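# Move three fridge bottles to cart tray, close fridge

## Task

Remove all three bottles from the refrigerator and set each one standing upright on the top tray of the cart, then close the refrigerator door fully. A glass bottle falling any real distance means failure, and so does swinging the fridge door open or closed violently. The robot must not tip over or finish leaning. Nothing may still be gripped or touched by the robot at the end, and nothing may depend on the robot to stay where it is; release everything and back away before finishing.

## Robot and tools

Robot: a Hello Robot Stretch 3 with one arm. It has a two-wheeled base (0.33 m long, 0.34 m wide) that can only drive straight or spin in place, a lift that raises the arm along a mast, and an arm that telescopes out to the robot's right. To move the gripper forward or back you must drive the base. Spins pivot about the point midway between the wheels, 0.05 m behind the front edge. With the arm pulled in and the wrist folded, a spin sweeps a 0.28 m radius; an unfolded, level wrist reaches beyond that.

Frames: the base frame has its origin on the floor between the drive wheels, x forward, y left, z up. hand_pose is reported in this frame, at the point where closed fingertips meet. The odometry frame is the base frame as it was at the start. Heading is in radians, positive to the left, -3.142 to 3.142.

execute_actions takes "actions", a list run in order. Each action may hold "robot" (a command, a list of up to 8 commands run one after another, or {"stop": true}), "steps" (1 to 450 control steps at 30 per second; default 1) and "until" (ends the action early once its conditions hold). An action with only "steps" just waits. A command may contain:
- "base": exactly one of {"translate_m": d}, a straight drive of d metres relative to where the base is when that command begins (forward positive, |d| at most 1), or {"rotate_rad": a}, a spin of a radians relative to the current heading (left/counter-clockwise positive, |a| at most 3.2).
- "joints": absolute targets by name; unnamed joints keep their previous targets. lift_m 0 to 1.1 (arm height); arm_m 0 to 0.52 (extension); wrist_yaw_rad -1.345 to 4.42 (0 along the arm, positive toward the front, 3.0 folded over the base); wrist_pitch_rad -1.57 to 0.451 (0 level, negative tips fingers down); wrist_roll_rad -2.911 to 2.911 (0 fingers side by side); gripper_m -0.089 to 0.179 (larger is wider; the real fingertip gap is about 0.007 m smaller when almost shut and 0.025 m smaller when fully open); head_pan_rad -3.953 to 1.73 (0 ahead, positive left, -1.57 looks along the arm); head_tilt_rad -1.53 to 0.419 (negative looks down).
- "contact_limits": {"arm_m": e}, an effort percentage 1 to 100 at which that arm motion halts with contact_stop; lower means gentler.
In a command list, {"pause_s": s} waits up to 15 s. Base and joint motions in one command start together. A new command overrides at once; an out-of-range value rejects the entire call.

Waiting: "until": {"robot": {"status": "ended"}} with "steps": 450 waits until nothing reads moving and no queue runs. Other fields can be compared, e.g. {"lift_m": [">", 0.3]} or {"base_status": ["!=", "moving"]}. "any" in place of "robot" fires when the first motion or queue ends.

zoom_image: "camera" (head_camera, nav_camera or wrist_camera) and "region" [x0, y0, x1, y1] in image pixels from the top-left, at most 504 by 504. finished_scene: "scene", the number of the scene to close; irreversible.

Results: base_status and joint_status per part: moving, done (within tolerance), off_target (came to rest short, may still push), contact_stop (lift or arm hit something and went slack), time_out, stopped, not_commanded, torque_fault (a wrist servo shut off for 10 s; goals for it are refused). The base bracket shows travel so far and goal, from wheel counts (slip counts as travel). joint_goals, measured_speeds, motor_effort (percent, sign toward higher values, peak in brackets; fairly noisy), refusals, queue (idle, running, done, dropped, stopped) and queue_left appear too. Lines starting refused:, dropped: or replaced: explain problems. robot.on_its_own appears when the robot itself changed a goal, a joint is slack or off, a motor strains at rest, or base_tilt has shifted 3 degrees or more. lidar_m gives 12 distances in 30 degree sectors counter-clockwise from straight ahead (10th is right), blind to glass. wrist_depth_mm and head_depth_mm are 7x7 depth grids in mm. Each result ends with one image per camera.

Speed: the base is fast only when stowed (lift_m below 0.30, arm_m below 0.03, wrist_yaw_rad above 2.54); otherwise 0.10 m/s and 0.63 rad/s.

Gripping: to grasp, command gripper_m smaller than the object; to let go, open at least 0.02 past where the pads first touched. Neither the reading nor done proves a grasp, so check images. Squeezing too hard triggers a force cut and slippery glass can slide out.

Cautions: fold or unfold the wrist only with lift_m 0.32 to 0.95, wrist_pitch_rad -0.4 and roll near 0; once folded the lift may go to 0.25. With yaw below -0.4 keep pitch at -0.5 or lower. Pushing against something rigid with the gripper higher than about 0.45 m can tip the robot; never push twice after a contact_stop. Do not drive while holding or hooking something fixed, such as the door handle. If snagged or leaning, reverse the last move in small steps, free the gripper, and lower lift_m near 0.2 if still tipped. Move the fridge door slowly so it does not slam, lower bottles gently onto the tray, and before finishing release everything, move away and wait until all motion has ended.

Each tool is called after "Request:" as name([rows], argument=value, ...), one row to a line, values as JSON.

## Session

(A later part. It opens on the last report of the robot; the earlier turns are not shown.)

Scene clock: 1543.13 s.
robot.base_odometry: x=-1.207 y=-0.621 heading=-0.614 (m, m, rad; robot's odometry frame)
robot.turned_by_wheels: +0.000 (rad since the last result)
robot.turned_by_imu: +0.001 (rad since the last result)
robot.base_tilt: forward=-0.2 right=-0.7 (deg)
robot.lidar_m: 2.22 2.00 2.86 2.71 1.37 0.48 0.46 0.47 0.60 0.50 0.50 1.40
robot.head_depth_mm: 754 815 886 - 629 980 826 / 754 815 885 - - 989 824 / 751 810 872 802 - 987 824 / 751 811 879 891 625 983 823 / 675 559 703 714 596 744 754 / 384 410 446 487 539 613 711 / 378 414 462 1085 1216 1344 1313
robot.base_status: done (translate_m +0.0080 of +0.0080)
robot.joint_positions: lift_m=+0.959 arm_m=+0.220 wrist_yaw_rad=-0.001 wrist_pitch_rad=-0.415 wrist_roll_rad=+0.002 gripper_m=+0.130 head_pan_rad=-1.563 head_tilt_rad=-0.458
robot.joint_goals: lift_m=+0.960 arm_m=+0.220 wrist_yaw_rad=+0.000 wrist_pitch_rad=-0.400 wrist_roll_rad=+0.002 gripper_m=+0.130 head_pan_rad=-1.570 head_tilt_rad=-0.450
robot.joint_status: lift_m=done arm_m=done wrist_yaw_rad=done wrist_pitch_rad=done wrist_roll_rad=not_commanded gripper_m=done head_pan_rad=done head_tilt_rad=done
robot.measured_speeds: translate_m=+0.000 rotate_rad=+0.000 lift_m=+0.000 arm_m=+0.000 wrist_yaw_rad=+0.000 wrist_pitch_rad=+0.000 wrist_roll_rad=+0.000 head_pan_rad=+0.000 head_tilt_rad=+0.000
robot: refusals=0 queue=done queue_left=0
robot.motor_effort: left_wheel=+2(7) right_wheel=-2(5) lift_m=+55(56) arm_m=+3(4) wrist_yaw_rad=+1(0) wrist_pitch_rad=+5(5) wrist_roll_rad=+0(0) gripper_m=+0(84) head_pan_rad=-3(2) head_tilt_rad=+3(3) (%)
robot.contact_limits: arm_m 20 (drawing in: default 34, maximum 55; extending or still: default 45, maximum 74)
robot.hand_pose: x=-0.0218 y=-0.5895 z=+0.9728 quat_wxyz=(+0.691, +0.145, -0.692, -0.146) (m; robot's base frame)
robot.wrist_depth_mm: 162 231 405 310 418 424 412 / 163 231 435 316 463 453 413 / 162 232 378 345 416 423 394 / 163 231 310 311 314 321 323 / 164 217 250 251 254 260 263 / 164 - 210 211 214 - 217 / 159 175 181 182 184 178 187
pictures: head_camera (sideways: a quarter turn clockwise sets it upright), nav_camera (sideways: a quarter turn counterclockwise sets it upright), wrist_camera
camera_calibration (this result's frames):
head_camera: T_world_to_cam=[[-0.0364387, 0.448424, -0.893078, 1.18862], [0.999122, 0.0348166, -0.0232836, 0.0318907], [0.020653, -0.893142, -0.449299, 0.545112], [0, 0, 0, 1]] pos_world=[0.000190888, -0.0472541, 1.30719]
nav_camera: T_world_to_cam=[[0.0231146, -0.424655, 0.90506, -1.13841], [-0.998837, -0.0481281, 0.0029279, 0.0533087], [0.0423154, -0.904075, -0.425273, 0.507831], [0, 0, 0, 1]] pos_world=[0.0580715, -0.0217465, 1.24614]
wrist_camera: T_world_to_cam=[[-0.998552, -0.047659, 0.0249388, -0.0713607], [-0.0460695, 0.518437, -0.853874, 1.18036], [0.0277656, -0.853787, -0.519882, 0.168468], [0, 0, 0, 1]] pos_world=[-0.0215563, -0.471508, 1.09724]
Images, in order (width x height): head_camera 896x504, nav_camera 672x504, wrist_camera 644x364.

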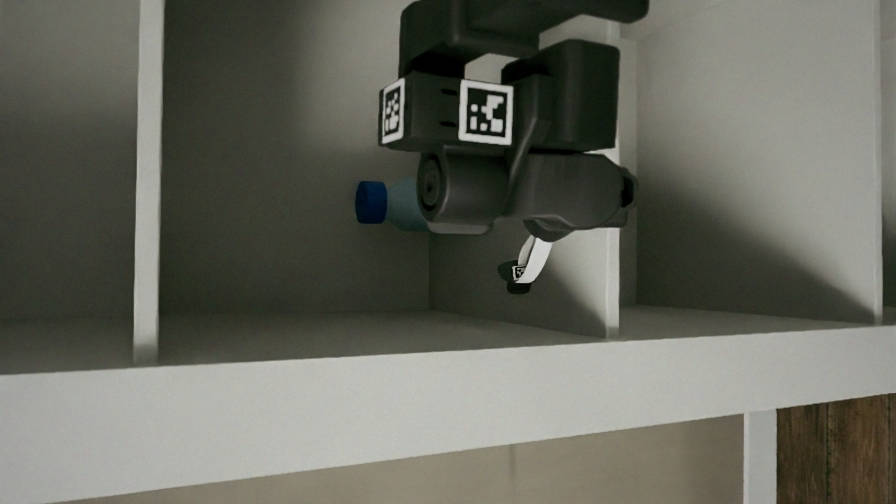

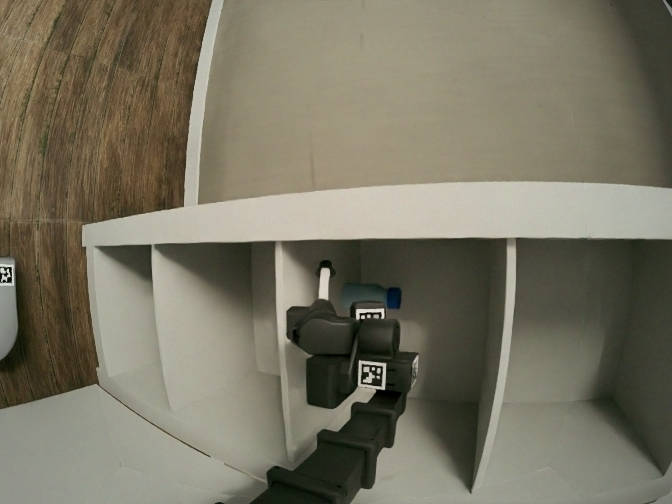

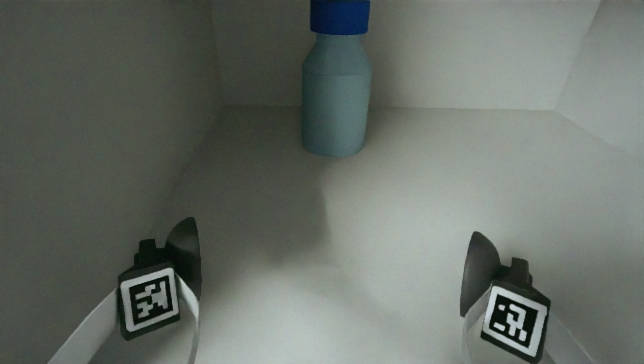

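Request:
execute_actions([
  {"robot":{"joints":{"arm_m":0.41},"contact_limits":{"arm_m":20}},"steps":150,"until":{"robot":{"status":"ended"}}},
])

Scene clock: 1556.47 s.
robot.base_odometry: x=-1.207 y=-0.621 heading=-0.614 (m, m, rad; robot's odometry frame)
robot.turned_by_wheels: +0.000 (rad since the last result)
robot.turned_by_imu: +0.000 (rad since the last result)
robot.base_tilt: forward=-0.2 right=-0.7 (deg)
robot.lidar_m: 2.22 2.01 2.85 2.71 1.38 0.48 0.46 0.47 0.60 0.50 0.50 1.40
robot.head_depth_mm: 752 815 883 - 629 979 826 / 754 811 865 801 655 989 824 / 754 814 861 774 655 983 822 / 750 812 882 842 651 983 823 / 674 560 705 715 596 741 750 / 383 410 445 488 538 611 710 / 379 414 462 1080 1207 1346 1310
robot.base_status: done (translate_m +0.0080 of +0.0080)
robot.joint_positions: lift_m=+0.959 arm_m=+0.410 wrist_yaw_rad=-0.001 wrist_pitch_rad=-0.415 wrist_roll_rad=+0.002 gripper_m=+0.130 head_pan_rad=-1.563 head_tilt_rad=-0.458
robot.joint_goals: lift_m=+0.960 arm_m=+0.410 wrist_yaw_rad=+0.000 wrist_pitch_rad=-0.400 wrist_roll_rad=+0.002 gripper_m=+0.130 head_pan_rad=-1.570 head_tilt_rad=-0.450
robot.joint_status: lift_m=done arm_m=done wrist_yaw_rad=done wrist_pitch_rad=done wrist_roll_rad=not_commanded gripper_m=done head_pan_rad=done head_tilt_rad=done
robot.measured_speeds: translate_m=+0.000 rotate_rad=+0.000 lift_m=+0.000 arm_m=+0.000 wrist_yaw_rad=+0.000 wrist_pitch_rad=+0.000 wrist_roll_rad=+0.000 head_pan_rad=+0.000 head_tilt_rad=+0.000
robot: refusals=0 queue=done queue_left=0
robot.motor_effort: left_wheel=+1(2) right_wheel=-2(2) lift_m=+55(55) arm_m=+3(3) wrist_yaw_rad=+1(0) wrist_pitch_rad=+4(5) wrist_roll_rad=+0(0) gripper_m=+0(0) head_pan_rad=-3(3) head_tilt_rad=+3(3) (%)
robot.contact_limits: arm_m 20 (drawing in: default 34, maximum 55; extending or still: default 45, maximum 74)
robot.hand_pose: x=-0.0218 y=-0.7796 z=+0.9728 quat_wxyz=(+0.691, +0.145, -0.692, -0.146) (m; robot's base frame)
robot.wrist_depth_mm: 180 237 242 235 241 247 250 / 180 252 263 129 259 267 271 / 181 258 286 145 286 295 298 / 180 257 302 148 290 312 315 / 182 238 247 161 245 258 260 / 182 - 208 183 211 - 217 / 174 175 181 182 184 178 188
pictures: head_camera (sideways: a quarter turn clockwise sets it upright), nav_camera (sideways: a quarter turn counterclockwise sets it upright), wrist_camera
camera_calibration (this result's frames):
head_camera: T_world_to_cam=[[-0.0364384, 0.448398, -0.893091, 1.18864], [0.999122, 0.0348158, -0.0232844, 0.0318917], [0.020653, -0.893155, -0.449274, 0.545078], [0, 0, 0, 1]] pos_world=[0.000190881, -0.0472539, 1.30719]
nav_camera: T_world_to_cam=[[0.0231144, -0.424629, 0.905072, -1.13842], [-0.998837, -0.0481278, 0.00292907, 0.0533072], [0.0423154, -0.904087, -0.425247, 0.507797], [0, 0, 0, 1]] pos_world=[0.0580715, -0.0217481, 1.24614]
wrist_camera: T_world_to_cam=[[-0.998552, -0.0476589, 0.024939, -0.0804161], [-0.0460695, 0.518437, -0.853874, 1.27887], [0.0277654, -0.853787, -0.519882, 0.00624589], [0, 0, 0, 1]] pos_world=[-0.0215563, -0.661511, 1.09724]
Images, in order (width x height): head_camera 896x504, nav_camera 672x504, wrist_camera 644x364.

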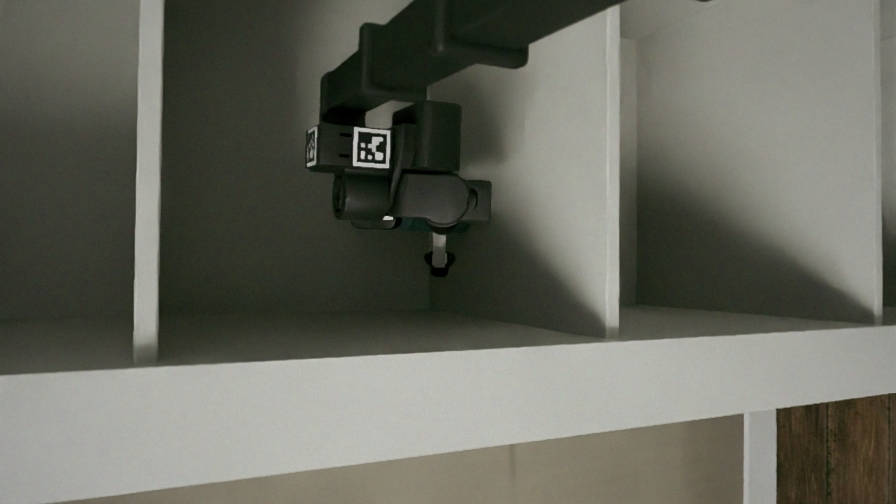

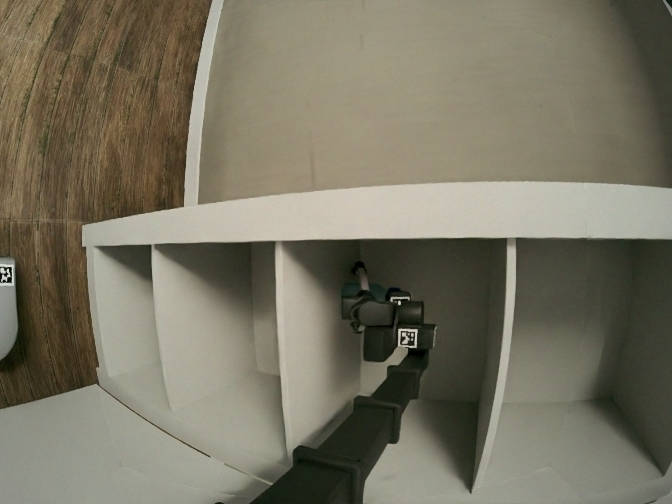

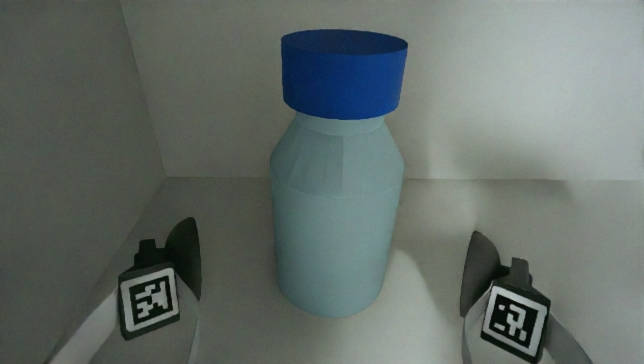

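Request:
execute_actions(actions=[])

Scene clock: 1592.40 s.
robot.base_odometry: x=-1.207 y=-0.621 heading=-0.614 (m, m, rad; robot's odometry frame)
robot.turned_by_wheels: +0.000 (rad since the last result)
robot.turned_by_imu: +0.000 (rad since the last result)
robot.base_tilt: forward=-0.2 right=-0.7 (deg)
robot.lidar_m: 2.22 2.00 2.86 2.71 1.37 0.48 0.46 0.47 0.60 0.50 0.50 1.40
robot.head_depth_mm: 752 816 883 - 629 984 825 / 753 814 861 801 654 985 825 / 751 812 862 776 653 985 822 / 753 813 878 839 651 986 820 / 675 558 704 716 596 740 755 / 383 409 446 488 538 611 711 / 378 414 462 1074 1210 1348 1309
robot.base_status: done (translate_m +0.0080 of +0.0080)
robot.joint_positions: lift_m=+0.959 arm_m=+0.410 wrist_yaw_rad=-0.001 wrist_pitch_rad=-0.415 wrist_roll_rad=+0.002 gripper_m=+0.130 head_pan_rad=-1.563 head_tilt_rad=-0.458
robot.joint_goals: lift_m=+0.960 arm_m=+0.410 wrist_yaw_rad=+0.000 wrist_pitch_rad=-0.400 wrist_roll_rad=+0.002 gripper_m=+0.130 head_pan_rad=-1.570 head_tilt_rad=-0.450
robot.joint_status: lift_m=done arm_m=done wrist_yaw_rad=done wrist_pitch_rad=done wrist_roll_rad=not_commanded gripper_m=done head_pan_rad=done head_tilt_rad=done
robot.measured_speeds: translate_m=+0.000 rotate_rad=+0.000 lift_m=+0.000 arm_m=+0.000 wrist_yaw_rad=+0.000 wrist_pitch_rad=+0.000 wrist_roll_rad=+0.000 head_pan_rad=+0.000 head_tilt_rad=+0.000
robot: refusals=0 queue=done queue_left=0
robot.motor_effort: left_wheel=+2(2) right_wheel=-2(2) lift_m=+56(56) arm_m=+3(4) wrist_yaw_rad=+1(1) wrist_pitch_rad=+4(4) wrist_roll_rad=+0(0) gripper_m=+0(0) head_pan_rad=-3(3) head_tilt_rad=+3(3) (%)
robot.contact_limits: arm_m 20 (drawing in: default 34, maximum 55; extending or still: default 45, maximum 74)
robot.hand_pose: x=-0.0218 y=-0.7796 z=+0.9728 quat_wxyz=(+0.691, +0.145, -0.692, -0.146) (m; robot's base frame)
robot.wrist_depth_mm: 180 235 243 237 242 247 250 / 181 252 261 129 259 269 273 / 181 257 287 145 286 295 297 / 181 258 303 147 287 313 316 / 182 239 248 161 246 261 260 / 181 - 209 183 213 - 218 / 175 174 181 182 182 178 187
pictures: head_camera (sideways: a quarter turn clockwise sets it upright), nav_camera (sideways: a quarter turn counterclockwise sets it upright), wrist_camera
camera_calibration (this result's frames):
head_camera: T_world_to_cam=[[-0.0364385, 0.448398, -0.893091, 1.18864], [0.999122, 0.0348159, -0.0232844, 0.0318917], [0.0206531, -0.893156, -0.449274, 0.545078], [0, 0, 0, 1]] pos_world=[0.000190887, -0.0472539, 1.30719]
nav_camera: T_world_to_cam=[[0.0231144, -0.424629, 0.905072, -1.13842], [-0.998837, -0.048128, 0.00292908, 0.0533072], [0.0423155, -0.904087, -0.425247, 0.507797], [0, 0, 0, 1]] pos_world=[0.0580715, -0.0217481, 1.24614]
wrist_camera: T_world_to_cam=[[-0.998552, -0.0476587, 0.024939, -0.080416], [-0.0460695, 0.518437, -0.853874, 1.27887], [0.0277653, -0.853787, -0.519882, 0.00624611], [0, 0, 0, 1]] pos_world=[-0.0215563, -0.661511, 1.09724]
Images, in order (width x height): head_camera 896x504, nav_camera 672x504, wrist_camera 644x364.

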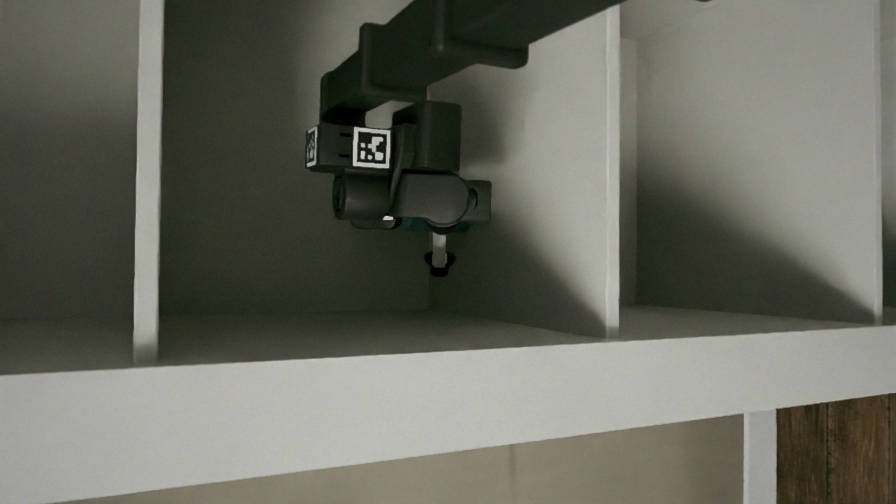

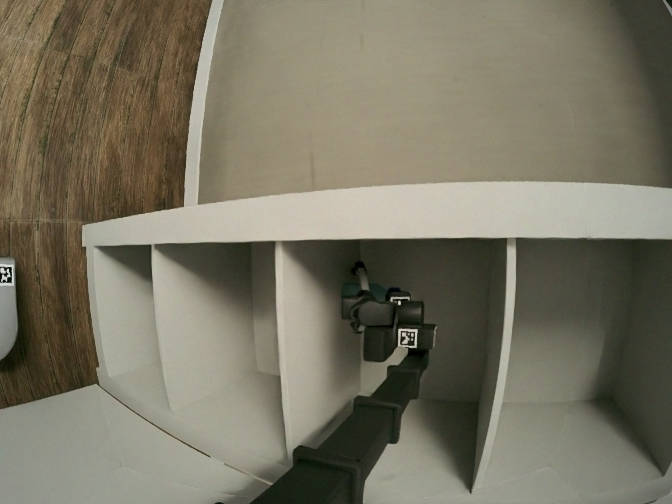

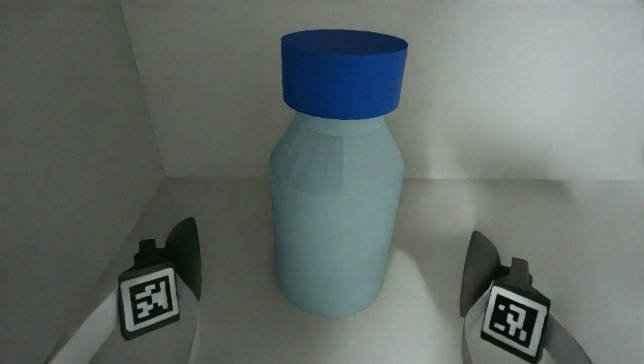

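Request:
execute_actions([
  {"robot": {"joints": {"arm_m": 0.453}, "contact_limits": {"arm_m": 22}}, "steps": 200, "until": {"robot": {"status": "ended"}}},
])

Scene clock: 1600.23 s.
robot.base_odometry: x=-1.207 y=-0.621 heading=-0.614 (m, m, rad; robot's odometry frame)
robot.turned_by_wheels: +0.000 (rad since the last result)
robot.turned_by_imu: +0.000 (rad since the last result)
robot.base_tilt: forward=-0.2 right=-0.7 (deg)
robot.lidar_m: 2.22 2.00 2.86 2.70 1.37 0.48 0.46 0.46 0.61 0.50 0.50 1.40
robot.head_depth_mm: 753 815 878 - 643 978 825 / 752 814 866 849 654 991 824 / 749 813 861 797 653 985 823 / 749 811 880 842 651 980 820 / 674 560 702 716 596 740 756 / 384 410 446 488 539 612 709 / 379 414 463 1079 1206 1347 1301
robot.base_status: done (translate_m +0.0080 of +0.0080)
robot.joint_positions: lift_m=+0.959 arm_m=+0.453 wrist_yaw_rad=-0.001 wrist_pitch_rad=-0.415 wrist_roll_rad=+0.002 gripper_m=+0.130 head_pan_rad=-1.563 head_tilt_rad=-0.458
robot.joint_goals: lift_m=+0.960 arm_m=+0.453 wrist_yaw_rad=+0.000 wrist_pitch_rad=-0.400 wrist_roll_rad=+0.002 gripper_m=+0.130 head_pan_rad=-1.570 head_tilt_rad=-0.450
robot.joint_status: lift_m=done arm_m=done wrist_yaw_rad=done wrist_pitch_rad=done wrist_roll_rad=not_commanded gripper_m=done head_pan_rad=done head_tilt_rad=done
robot.measured_speeds: translate_m=+0.000 rotate_rad=+0.000 lift_m=+0.000 arm_m=+0.000 wrist_yaw_rad=+0.000 wrist_pitch_rad=+0.000 wrist_roll_rad=+0.000 head_pan_rad=+0.000 head_tilt_rad=+0.000
robot: refusals=0 queue=done queue_left=0
robot.motor_effort: left_wheel=+2(2) right_wheel=-2(2) lift_m=+55(55) arm_m=+3(4) wrist_yaw_rad=+1(1) wrist_pitch_rad=+4(5) wrist_roll_rad=+0(0) gripper_m=+0(0) head_pan_rad=-3(3) head_tilt_rad=+3(3) (%)
robot.contact_limits: arm_m 22 (drawing in: default 34, maximum 55; extending or still: default 45, maximum 74)
robot.hand_pose: x=-0.0218 y=-0.8225 z=+0.9728 quat_wxyz=(+0.691, +0.145, -0.692, -0.146) (m; robot's base frame)
robot.wrist_depth_mm: 186 202 202 204 207 208 209 / 185 219 220 96 108 226 229 / 185 235 240 92 100 248 249 / 186 252 260 109 260 274 275 / 186 240 239 111 124 257 259 / 187 - 206 116 200 - 218 / 176 174 180 134 179 178 187
pictures: head_camera (sideways: a quarter turn clockwise sets it upright), nav_camera (sideways: a quarter turn counterclockwise sets it upright), wrist_camera
camera_calibration (this result's frames):
head_camera: T_world_to_cam=[[-0.0364384, 0.448398, -0.893091, 1.18864], [0.999122, 0.0348158, -0.0232844, 0.0318917], [0.020653, -0.893156, -0.449273, 0.545078], [0, 0, 0, 1]] pos_world=[0.000190881, -0.0472539, 1.30719]
nav_camera: T_world_to_cam=[[0.0231144, -0.424628, 0.905073, -1.13842], [-0.998837, -0.0481278, 0.00292909, 0.0533072], [0.0423154, -0.904088, -0.425247, 0.507796], [0, 0, 0, 1]] pos_world=[0.0580715, -0.0217482, 1.24614]
wrist_camera: T_world_to_cam=[[-0.998552, -0.0476589, 0.0249389, -0.0824652], [-0.0460695, 0.518437, -0.853874, 1.30116], [0.0277655, -0.853787, -0.519882, -0.0304635], [0, 0, 0, 1]] pos_world=[-0.0215563, -0.704507, 1.09724]
Images, in order (width x height): head_camera 896x504, nav_camera 672x504, wrist_camera 644x364.

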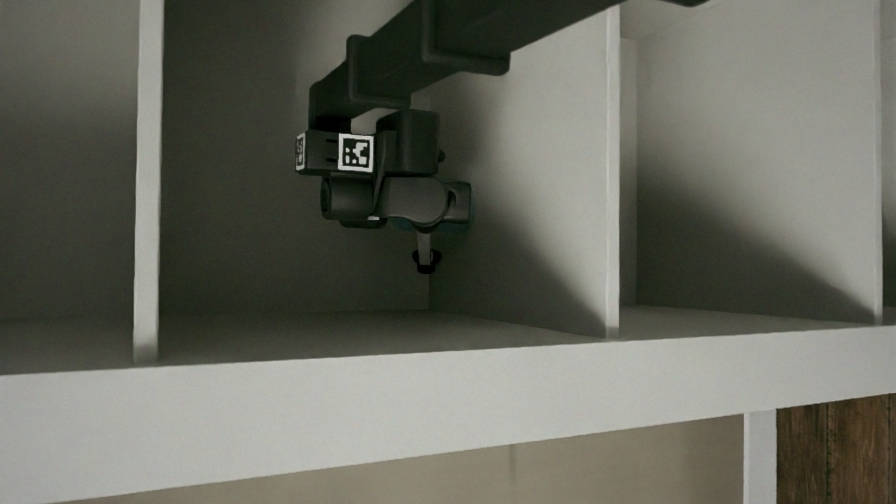

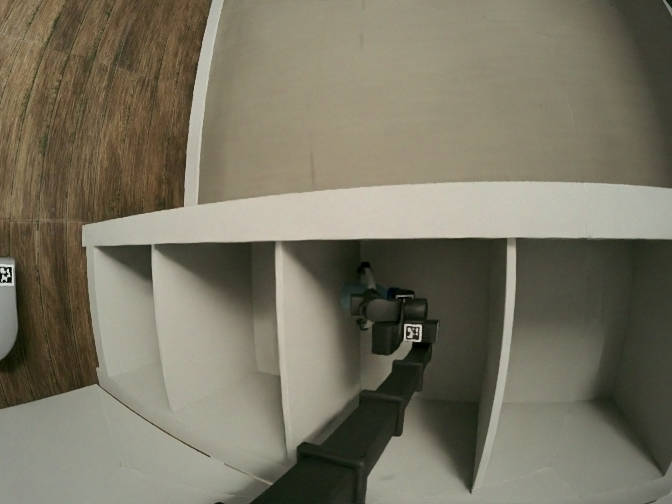

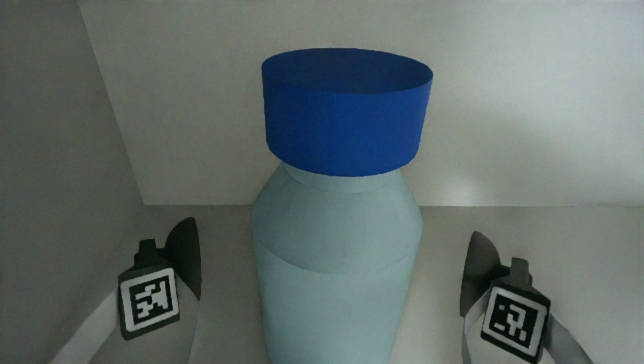

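Request:
execute_actions([
  {"robot": [{"joints": {"arm_m": 0.459}, "contact_limits": {"arm_m": 22}}, {"joints": {"gripper_m": 0.045}}], "steps": 200, "until": {"robot": {"status": "ended"}}},
])

Scene clock: 1607.17 s.
robot.base_odometry: x=-1.207 y=-0.621 heading=-0.614 (m, m, rad; robot's odometry frame)
robot.turned_by_wheels: +0.000 (rad since the last result)
robot.turned_by_imu: +0.000 (rad since the last result)
robot.base_tilt: forward=-0.2 right=-0.7 (deg)
robot.lidar_m: 2.22 2.00 2.85 2.70 1.37 0.48 0.46 0.47 0.61 0.50 0.50 1.40
robot.head_depth_mm: 755 814 880 - 643 988 825 / 752 810 860 843 657 987 822 / 751 808 858 795 654 986 821 / 751 811 882 838 650 985 822 / 676 559 706 715 596 743 754 / 383 411 445 488 538 612 711 / 379 414 462 1079 1211 1356 1313
robot.base_status: done (translate_m +0.0080 of +0.0080)
robot.joint_positions: lift_m=+0.959 arm_m=+0.459 wrist_yaw_rad=-0.002 wrist_pitch_rad=-0.419 wrist_roll_rad=+0.002 gripper_m=+0.046 head_pan_rad=-1.563 head_tilt_rad=-0.458
robot.joint_goals: lift_m=+0.960 arm_m=+0.459 wrist_yaw_rad=+0.000 wrist_pitch_rad=-0.400 wrist_roll_rad=+0.002 gripper_m=+0.045 head_pan_rad=-1.570 head_tilt_rad=-0.450
robot.joint_status: lift_m=done arm_m=done wrist_yaw_rad=done wrist_pitch_rad=done wrist_roll_rad=not_commanded gripper_m=done head_pan_rad=done head_tilt_rad=done
robot.measured_speeds: translate_m=+0.000 rotate_rad=+0.000 lift_m=+0.000 arm_m=+0.000 wrist_yaw_rad=+0.000 wrist_pitch_rad=+0.000 wrist_roll_rad=+0.000 head_pan_rad=+0.000 head_tilt_rad=+0.000
robot: refusals=0 queue=done queue_left=0
robot.motor_effort: left_wheel=+0(2) right_wheel=-1(2) lift_m=+56(56) arm_m=+2(2) wrist_yaw_rad=+1(1) wrist_pitch_rad=+6(6) wrist_roll_rad=+0(0) gripper_m=-12(87) head_pan_rad=-3(3) head_tilt_rad=+3(3) (%)
robot.contact_limits: arm_m 22 (drawing in: default 34, maximum 55; extending or still: default 45, maximum 74)
robot.hand_pose: x=-0.0219 y=-0.8281 z=+0.9718 quat_wxyz=(+0.691, +0.147, -0.692, -0.148) (m; robot's base frame)
robot.wrist_depth_mm: 185 195 198 199 200 203 203 / 186 212 211 91 102 221 222 / 186 230 230 83 89 240 243 / 186 246 255 92 253 265 270 / 187 233 235 102 112 254 256 / 186 205 119 103 109 214 216 / 173 177 173 117 172 184 184
pictures: head_camera (sideways: a quarter turn clockwise sets it upright), nav_camera (sideways: a quarter turn counterclockwise sets it upright), wrist_camera
camera_calibration (this result's frames):
head_camera: T_world_to_cam=[[-0.0364383, 0.448398, -0.893091, 1.18864], [0.999122, 0.0348157, -0.0232844, 0.0318917], [0.0206529, -0.893156, -0.449273, 0.545078], [0, 0, 0, 1]] pos_world=[0.000190875, -0.0472539, 1.30719]
nav_camera: T_world_to_cam=[[0.0231143, -0.424628, 0.905073, -1.13842], [-0.998837, -0.0481277, 0.0029291, 0.0533072], [0.0423153, -0.904088, -0.425247, 0.507796], [0, 0, 0, 1]] pos_world=[0.0580715, -0.0217482, 1.24614]
wrist_camera: T_world_to_cam=[[-0.998582, -0.0471407, 0.0247241, -0.0822065], [-0.0457376, 0.522229, -0.851578, 1.30408], [0.0272323, -0.851502, -0.523644, -0.0301479], [0, 0, 0, 1]] pos_world=[-0.0216234, -0.710574, 1.09677]
Images, in order (width x height): head_camera 896x504, nav_camera 672x504, wrist_camera 644x364.

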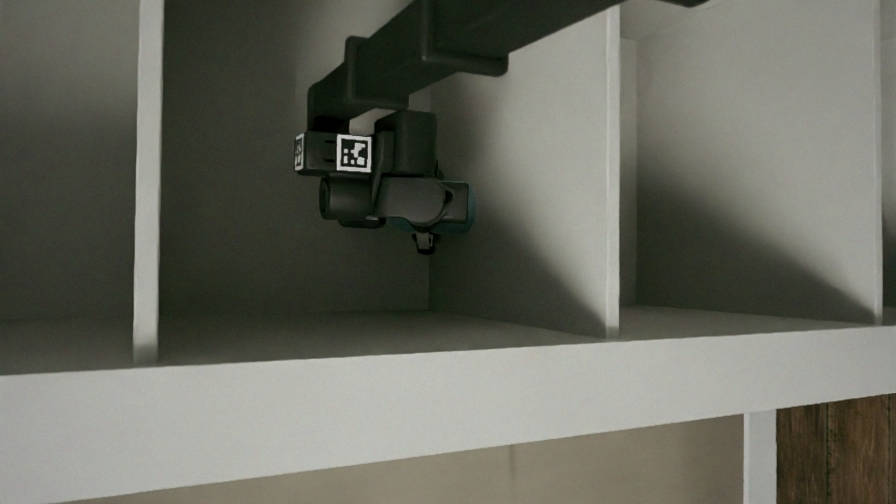

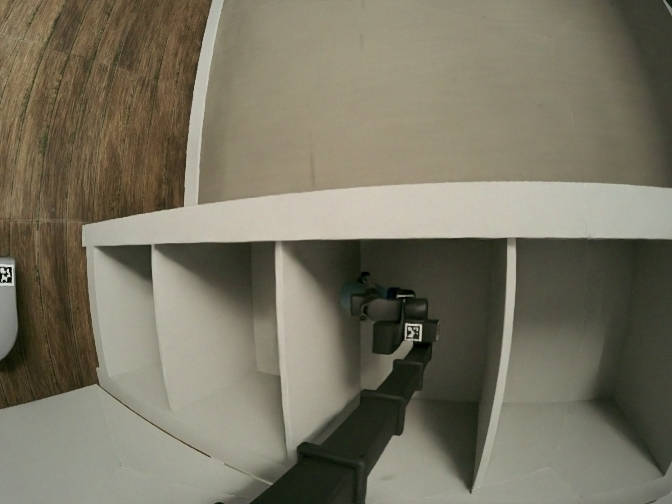

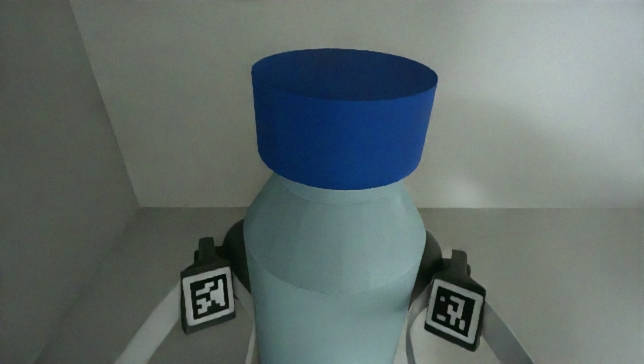

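Request:
execute_actions([
  {"robot": [{"joints": {"gripper_m": 0.018}}, {"pause_s": 0.5}, {"joints": {"lift_m": 0.975}}], "steps": 200, "until": {"robot": {"status": "ended"}}},
])

Scene clock: 1614.77 s.
robot.base_odometry: x=-1.207 y=-0.621 heading=-0.614 (m, m, rad; robot's odometry frame)
robot.turned_by_wheels: +0.000 (rad since the last result)
robot.turned_by_imu: +0.000 (rad since the last result)
robot.base_tilt: forward=-0.2 right=-0.6 (deg)
robot.lidar_m: 2.22 2.01 2.85 2.71 1.37 0.48 0.46 0.47 0.61 0.50 0.50 1.40
robot.head_depth_mm: 753 815 875 - 657 979 825 / 753 812 862 845 654 986 822 / 749 814 859 801 653 985 823 / 749 810 879 838 650 985 823 / 676 559 705 718 597 743 757 / 383 409 444 487 539 612 712 / 378 413 462 1079 1210 1349 1306
robot.base_status: done (translate_m +0.0080 of +0.0080)
robot.joint_positions: lift_m=+0.974 arm_m=+0.459 wrist_yaw_rad=-0.002 wrist_pitch_rad=-0.451 wrist_roll_rad=+0.002 gripper_m=+0.022 head_pan_rad=-1.563 head_tilt_rad=-0.458
robot.joint_goals: lift_m=+0.975 arm_m=+0.459 wrist_yaw_rad=+0.000 wrist_pitch_rad=-0.400 wrist_roll_rad=+0.002 gripper_m=+0.021 head_pan_rad=-1.570 head_tilt_rad=-0.450
robot.joint_status: lift_m=done arm_m=done wrist_yaw_rad=done wrist_pitch_rad=done wrist_roll_rad=not_commanded gripper_m=done head_pan_rad=done head_tilt_rad=done
robot.measured_speeds: translate_m=+0.000 rotate_rad=+0.000 lift_m=+0.000 arm_m=+0.000 wrist_yaw_rad=+0.000 wrist_pitch_rad=+0.000 wrist_roll_rad=+0.000 head_pan_rad=+0.000 head_tilt_rad=+0.000
robot: refusals=0 queue=done queue_left=0
robot.motor_effort: left_wheel=+0(0) right_wheel=-1(1) lift_m=+59(60) arm_m=+2(2) wrist_yaw_rad=+1(1) wrist_pitch_rad=+15(16) wrist_roll_rad=+0(0) gripper_m=-19(94) head_pan_rad=-2(3) head_tilt_rad=+3(3) (%)
robot.contact_limits: arm_m 22 (drawing in: default 34, maximum 55; extending or still: default 45, maximum 74)
robot.hand_pose: x=-0.0219 y=-0.8240 z=+0.9796 quat_wxyz=(+0.689, +0.157, -0.690, -0.159) (m; robot's base frame)
robot.wrist_depth_mm: 184 196 199 200 202 203 205 / 186 215 211 87 99 223 226 / 186 231 232 82 89 245 247 / 185 251 260 92 261 272 276 / 186 240 237 101 112 260 264 / 186 213 113 101 107 222 222 / 180 185 181 114 159 192 192
pictures: head_camera (sideways: a quarter turn clockwise sets it upright), nav_camera (sideways: a quarter turn counterclockwise sets it upright), wrist_camera
camera_calibration (this result's frames):
head_camera: T_world_to_cam=[[-0.0364384, 0.448398, -0.893091, 1.18864], [0.999122, 0.0348158, -0.0232844, 0.0318917], [0.020653, -0.893156, -0.449273, 0.545078], [0, 0, 0, 1]] pos_world=[0.000190881, -0.0472539, 1.30719]
nav_camera: T_world_to_cam=[[0.0231144, -0.424628, 0.905073, -1.13842], [-0.998837, -0.0481278, 0.00292909, 0.0533072], [0.0423154, -0.904088, -0.425247, 0.507796], [0, 0, 0, 1]] pos_world=[0.0580715, -0.0217482, 1.24614]
wrist_camera: T_world_to_cam=[[-0.998583, -0.0478969, 0.0231746, -0.0813059], [-0.045694, 0.548784, -0.834714, 1.31399], [0.0272623, -0.834591, -0.550196, 0.0173808], [0, 0, 0, 1]] pos_world=[-0.0216231, -0.710487, 1.10825]
Images, in order (width x height): head_camera 896x504, nav_camera 672x504, wrist_camera 644x364.

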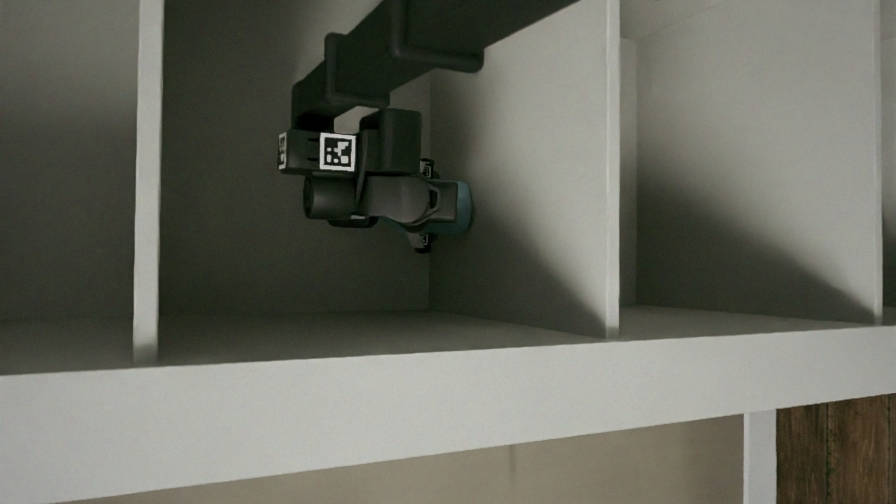

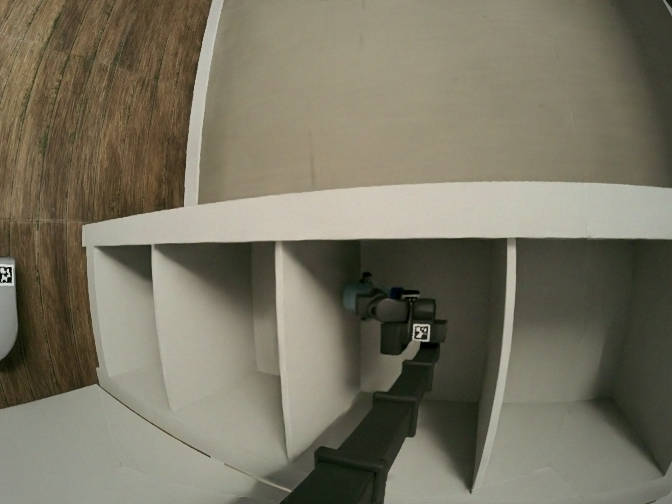

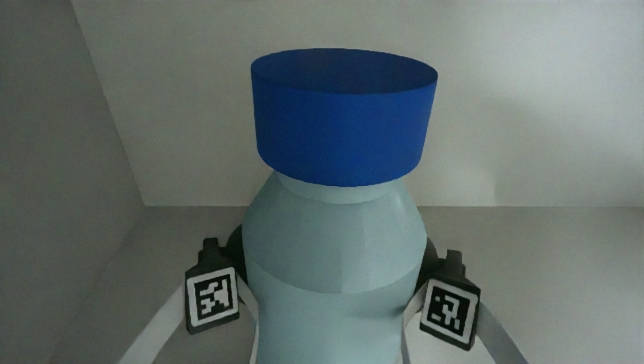

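Request:
execute_actions([
  {"robot": {"joints": {"lift_m": 1.0}}, "steps": 200, "until": {"robot": {"status": "ended"}}},
])

Scene clock: 1620.20 s.
robot.base_odometry: x=-1.207 y=-0.621 heading=-0.614 (m, m, rad; robot's odometry frame)
robot.turned_by_wheels: +0.000 (rad since the last result)
robot.turned_by_imu: +0.000 (rad since the last result)
robot.base_tilt: forward=-0.2 right=-0.7 (deg)
robot.lidar_m: 2.22 2.00 2.85 2.71 1.37 0.48 0.45 0.46 0.61 0.50 0.50 1.40
robot.head_depth_mm: 752 814 863 802 658 980 827 / 752 814 - 897 654 986 823 / 751 810 - 799 654 983 827 / 749 812 867 839 651 987 821 / 677 559 703 719 594 743 753 / 383 409 445 486 537 611 710 / 378 414 461 1083 1206 1355 1307
robot.base_status: done (translate_m +0.0080 of +0.0080)
robot.joint_positions: lift_m=+0.999 arm_m=+0.459 wrist_yaw_rad=-0.002 wrist_pitch_rad=-0.452 wrist_roll_rad=+0.002 gripper_m=+0.022 head_pan_rad=-1.563 head_tilt_rad=-0.458
robot.joint_goals: lift_m=+1.000 arm_m=+0.459 wrist_yaw_rad=+0.000 wrist_pitch_rad=-0.400 wrist_roll_rad=+0.002 gripper_m=+0.021 head_pan_rad=-1.570 head_tilt_rad=-0.450
robot.joint_status: lift_m=done arm_m=done wrist_yaw_rad=done wrist_pitch_rad=done wrist_roll_rad=not_commanded gripper_m=done head_pan_rad=done head_tilt_rad=done
robot.measured_speeds: translate_m=+0.000 rotate_rad=+0.000 lift_m=+0.000 arm_m=+0.000 wrist_yaw_rad=+0.000 wrist_pitch_rad=+0.000 wrist_roll_rad=+0.000 head_pan_rad=+0.000 head_tilt_rad=+0.000
robot: refusals=0 queue=done queue_left=0
robot.motor_effort: left_wheel=+0(1) right_wheel=-1(1) lift_m=+60(60) arm_m=+2(2) wrist_yaw_rad=+1(1) wrist_pitch_rad=+15(15) wrist_roll_rad=+0(0) gripper_m=-19(19) head_pan_rad=-3(3) head_tilt_rad=+3(3) (%)
robot.contact_limits: arm_m 22 (drawing in: default 34, maximum 55; extending or still: default 45, maximum 74)
robot.hand_pose: x=-0.0219 y=-0.8238 z=+1.0042 quat_wxyz=(+0.688, +0.158, -0.690, -0.160) (m; robot's base frame)
robot.wrist_depth_mm: 185 198 199 200 202 204 205 / 185 214 213 87 99 224 224 / 185 233 233 82 89 247 248 / 186 250 260 91 259 272 275 / 186 265 271 101 112 293 295 / 187 236 113 101 106 251 253 / 186 210 206 114 171 218 218
pictures: head_camera (sideways: a quarter turn clockwise sets it upright), nav_camera (sideways: a quarter turn counterclockwise sets it upright), wrist_camera
camera_calibration (this result's frames):
head_camera: T_world_to_cam=[[-0.0364383, 0.448398, -0.893091, 1.18864], [0.999122, 0.0348157, -0.0232844, 0.0318917], [0.0206529, -0.893156, -0.449273, 0.545078], [0, 0, 0, 1]] pos_world=[0.000190875, -0.0472539, 1.30719]
nav_camera: T_world_to_cam=[[0.0231143, -0.424628, 0.905073, -1.13842], [-0.998837, -0.0481277, 0.00292909, 0.0533072], [0.0423153, -0.904088, -0.425247, 0.507796], [0, 0, 0, 1]] pos_world=[0.0580715, -0.0217482, 1.24614]
wrist_camera: T_world_to_cam=[[-0.998584, -0.0479345, 0.0230904, -0.0818122], [-0.0456906, 0.550199, -0.833782, 1.33465], [0.0272626, -0.833656, -0.55161, 0.0333081], [0, 0, 0, 1]] pos_world=[-0.0216232, -0.710479, 1.13307]
Images, in order (width x height): head_camera 896x504, nav_camera 672x504, wrist_camera 644x364.

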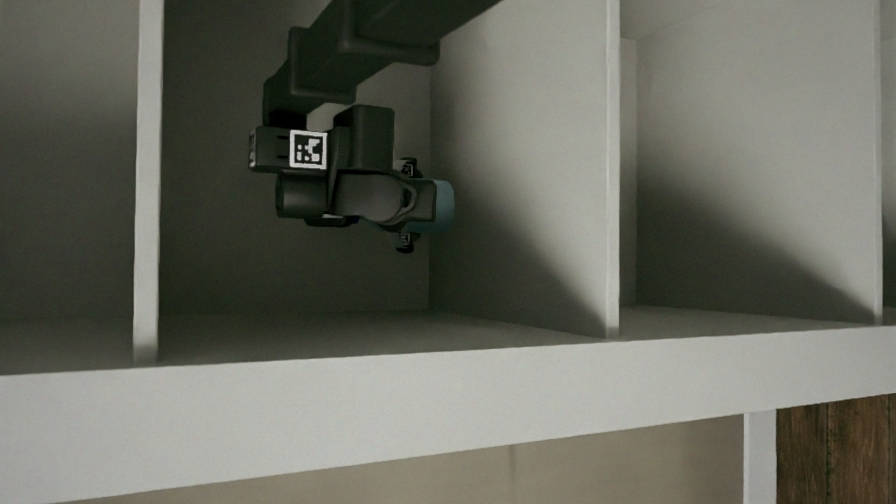

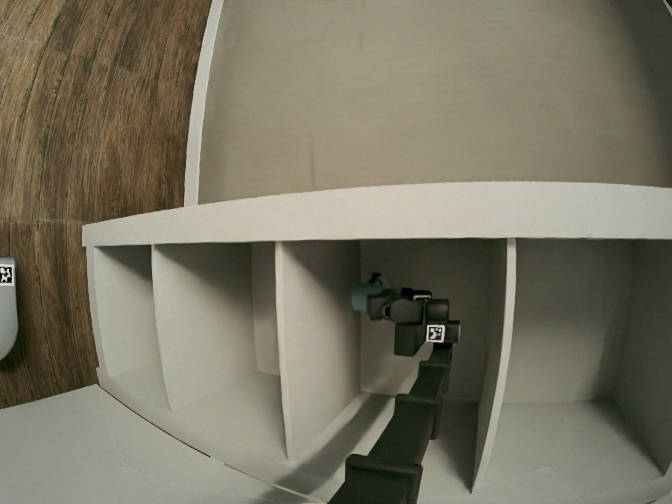

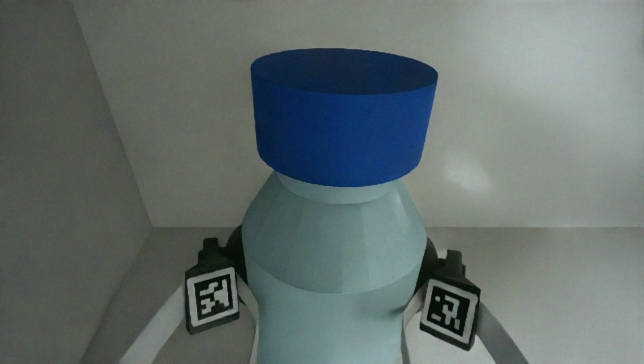

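Request:
execute_actions([
  {"robot": [{"joints": {"arm_m": 0.0, "head_pan_rad": -1.57, "head_tilt_rad": -0.9}}, {"base": {"rotate_rad": 2.007}}], "steps": 450, "until": {"robot": {"status": "ended"}}},
])

Scene clock: 1662.70 s.
robot.base_odometry: x=-1.207 y=-0.621 heading=+1.393 (m, m, rad; robot's odometry frame)
robot.turned_by_wheels: +2.007 (rad since the last result)
robot.turned_by_imu: +2.045 (rad since the last result)
robot.base_tilt: forward=-0.3 right=-0.7 (deg)
robot.lidar_m: 1.34 2.80 0.45 0.46 0.56 0.62 0.50 1.31 2.22 2.00 2.76 2.70
robot.head_depth_mm: 1856 2100 - - - 1190 1100 / 1921 2152 - - - 1211 1096 / 2014 2198 - - - 1186 1109 / 2121 2355 2038 1634 1419 1233 1118 / 2135 2330 2004 1663 1415 1236 1095 / 2339 2548 2001 1655 1428 1247 1098 / 2449 2526 2001 1655 1416 1231 1101
robot.base_status: done (rotate_rad +2.0069 of +2.0070)
robot.joint_positions: lift_m=+0.999 arm_m=+0.001 wrist_yaw_rad=-0.001 wrist_pitch_rad=-0.452 wrist_roll_rad=+0.002 gripper_m=+0.022 head_pan_rad=-1.563 head_tilt_rad=-0.889
robot.joint_goals: lift_m=+1.000 arm_m=+0.000 wrist_yaw_rad=+0.000 wrist_pitch_rad=-0.400 wrist_roll_rad=+0.002 gripper_m=+0.021 head_pan_rad=-1.570 head_tilt_rad=-0.900
robot.joint_status: lift_m=done arm_m=done wrist_yaw_rad=done wrist_pitch_rad=done wrist_roll_rad=not_commanded gripper_m=done head_pan_rad=done head_tilt_rad=done
robot.measured_speeds: translate_m=+0.000 rotate_rad=+0.000 lift_m=+0.000 arm_m=+0.000 wrist_yaw_rad=+0.000 wrist_pitch_rad=+0.000 wrist_roll_rad=+0.000 head_pan_rad=+0.000 head_tilt_rad=+0.000
robot: refusals=0 queue=done queue_left=0
robot.motor_effort: left_wheel=-1(7) right_wheel=+0(4) lift_m=+60(60) arm_m=-5(5) wrist_yaw_rad=+1(1) wrist_pitch_rad=+16(15) wrist_roll_rad=+0(0) gripper_m=-19(19) head_pan_rad=-2(3) head_tilt_rad=-5(27) (%)
robot.hand_pose: x=-0.0217 y=-0.3656 z=+1.0042 quat_wxyz=(+0.689, +0.158, -0.690, -0.159) (m; robot's base frame)
robot.wrist_depth_mm: - - - - - - - / - - - 87 99 - - / - - - 82 88 - - / - - - 92 - - - / - - - 101 112 - - / - - 113 101 107 - - / - - - 114 - - -
pictures: head_camera (sideways: a quarter turn clockwise sets it upright), nav_camera (sideways: a quarter turn counterclockwise sets it upright), wrist_camera
camera_calibration (this result's frames):
head_camera: T_world_to_cam=[[-0.0389117, 0.780424, -0.624039, 0.837946], [0.99907, 0.041993, -0.0097801, 0.0143015], [0.0185726, -0.623839, -0.781332, 0.977044], [0, 0, 0, 1]] pos_world=[0.000171388, -0.0450347, 1.28645]
nav_camera: T_world_to_cam=[[0.0256432, -0.76384, 0.644896, -0.799275], [-0.998858, -0.0455857, -0.0142756, 0.0757028], [0.0403024, -0.643794, -0.764137, 0.948668], [0, 0, 0, 1]] pos_world=[0.0578787, 0.00367909, 1.24144]
wrist_camera: T_world_to_cam=[[-0.998547, -0.0486821, 0.0230958, -0.0599659], [-0.0461074, 0.550176, -0.833775, 1.08257], [0.0278832, -0.833628, -0.551621, 0.415261], [0, 0, 0, 1]] pos_world=[-0.0215433, -0.252349, 1.13307]
Images, in order (width x height): head_camera 896x504, nav_camera 672x504, wrist_camera 644x364.

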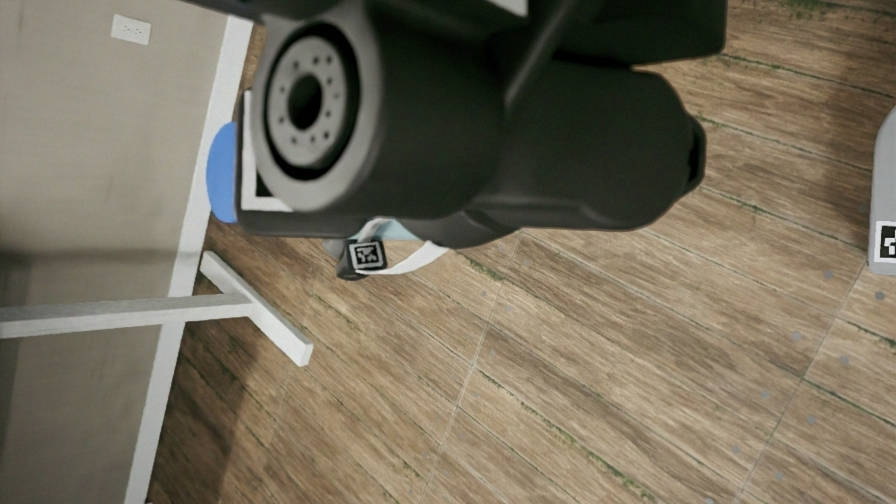

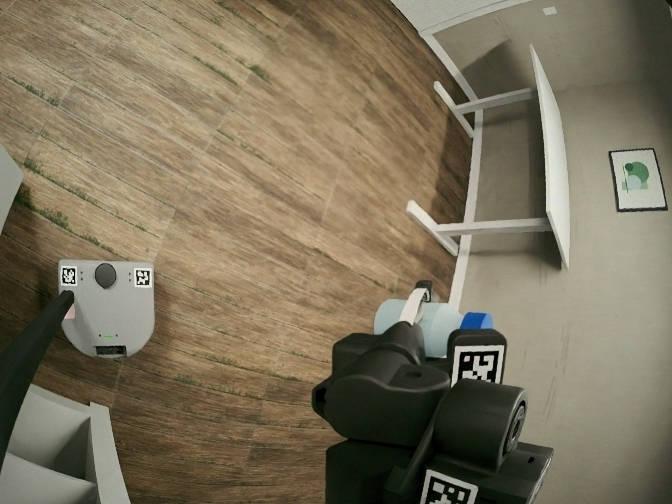

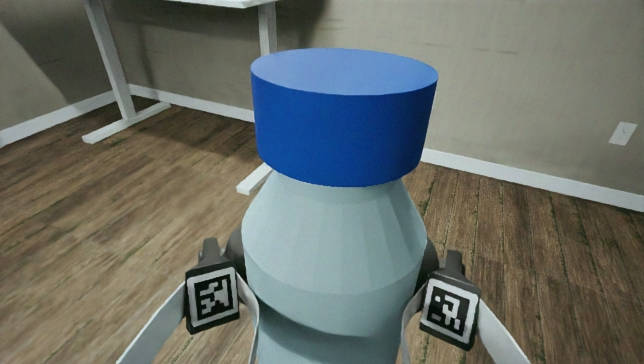

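Request:
execute_actions([
  {"robot": [{"base": {"translate_m": 0.87}}, {"base": {"rotate_rad": 1.616}, "joints": {"head_pan_rad": -1.57, "head_tilt_rad": -0.7}}], "steps": 450, "until": {"robot": {"status": "ended"}}},
])

Scene clock: 1684.27 s.
robot.base_odometry: x=-1.053 y=+0.236 heading=+3.009 (m, m, rad; robot's odometry frame)
robot.turned_by_wheels: +1.616 (rad since the last result)
robot.turned_by_imu: +1.649 (rad since the last result)
robot.base_tilt: forward=-0.2 right=-0.7 (deg)
robot.lidar_m: 2.27 2.00 0.65 1.36 2.41 2.06 2.52 2.02 0.50 0.48 0.49 2.23
robot.head_depth_mm: 1540 1711 1857 - - - - / 1613 1758 948 - - - 1102 / 1685 1857 993 - - - - / 1788 1972 887 810 948 904 1093 / 1865 2063 1035 782 948 922 1089 / 1983 2257 2434 750 701 1259 1152 / 2077 2390 2597 1989 1563 1338 1154
robot.base_status: done (rotate_rad +1.6159 of +1.6160)
robot.joint_positions: lift_m=+0.999 arm_m=+0.001 wrist_yaw_rad=-0.001 wrist_pitch_rad=-0.452 wrist_roll_rad=+0.002 gripper_m=+0.022 head_pan_rad=-1.563 head_tilt_rad=-0.705
robot.joint_goals: lift_m=+1.000 arm_m=+0.000 wrist_yaw_rad=+0.000 wrist_pitch_rad=-0.400 wrist_roll_rad=+0.002 gripper_m=+0.021 head_pan_rad=-1.570 head_tilt_rad=-0.700
robot.joint_status: lift_m=done arm_m=done wrist_yaw_rad=done wrist_pitch_rad=done wrist_roll_rad=not_commanded gripper_m=done head_pan_rad=done head_tilt_rad=done
robot.measured_speeds: translate_m=+0.000 rotate_rad=+0.000 lift_m=+0.000 arm_m=+0.000 wrist_yaw_rad=+0.000 wrist_pitch_rad=+0.000 wrist_roll_rad=+0.000 head_pan_rad=+0.000 head_tilt_rad=+0.000
robot: refusals=0 queue=done queue_left=0
robot.motor_effort: left_wheel=-2(6) right_wheel=+0(3) lift_m=+60(60) arm_m=-5(4) wrist_yaw_rad=+0(1) wrist_pitch_rad=+15(16) wrist_roll_rad=+0(0) gripper_m=-19(19) head_pan_rad=-3(3) head_tilt_rad=+2(15) (%)
robot.hand_pose: x=-0.0217 y=-0.3656 z=+1.0042 quat_wxyz=(+0.689, +0.158, -0.690, -0.159) (m; robot's base frame)
robot.wrist_depth_mm: - - - - - - - / - - 848 87 100 - - / - - 644 82 89 - - / - - 565 92 530 - - / - 432 440 101 112 457 - / - 351 114 101 107 370 - / - - 643 114 263 - -
pictures: head_camera (sideways: a quarter turn clockwise sets it upright), nav_camera (sideways: a quarter turn counterclockwise sets it upright), wrist_camera
camera_calibration (this result's frames):
head_camera: T_world_to_cam=[[-0.0379495, 0.65315, -0.756277, 1.01026], [0.999088, 0.0396173, -0.0159185, 0.022296], [0.0195645, -0.756191, -0.654058, 0.811514], [0, 0, 0, 1]] pos_world=[0.000186485, -0.047078, 1.29517]
nav_camera: T_world_to_cam=[[0.0246545, -0.633034, 0.773731, -0.967168], [-0.998844, -0.0475482, -0.00707436, 0.06633], [0.0412679, -0.772662, -0.633474, 0.778721], [0, 0, 0, 1]] pos_world=[0.0579622, -0.00740805, 1.2421]
wrist_camera: T_world_to_cam=[[-0.998546, -0.0487086, 0.0231001, -0.0599746], [-0.0461256, 0.550175, -0.833775, 1.08257], [0.0279029, -0.833628, -0.551621, 0.415262], [0, 0, 0, 1]] pos_world=[-0.0215403, -0.252349, 1.13307]
Images, in order (width x height): head_camera 896x504, nav_camera 672x504, wrist_camera 644x364.

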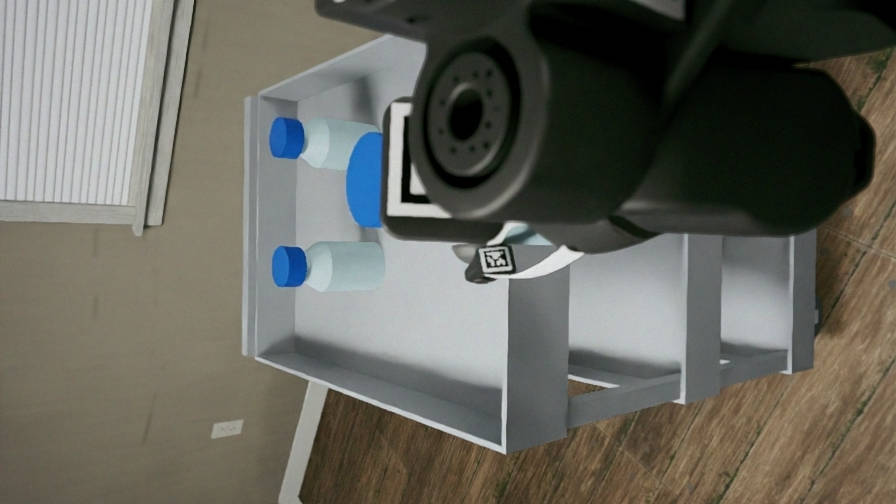

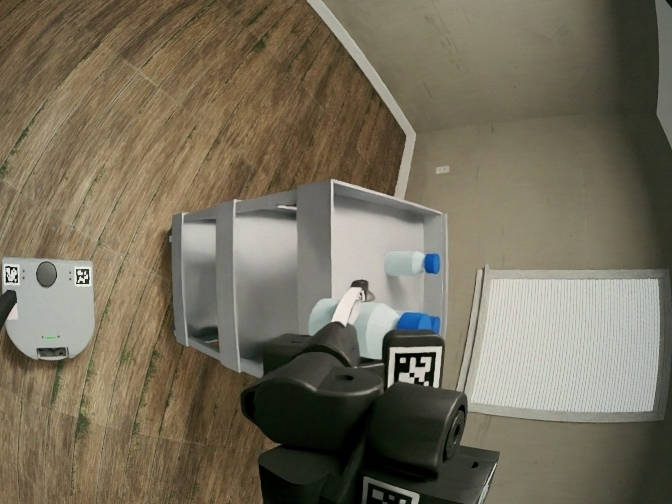

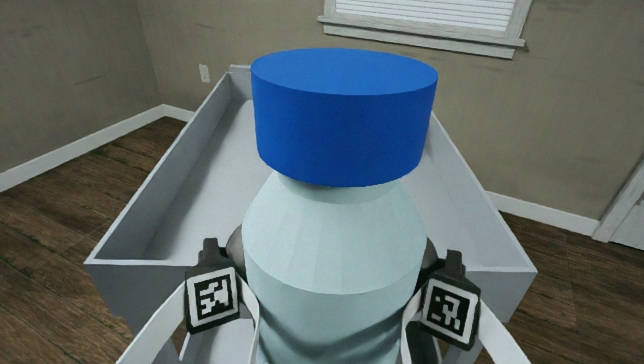

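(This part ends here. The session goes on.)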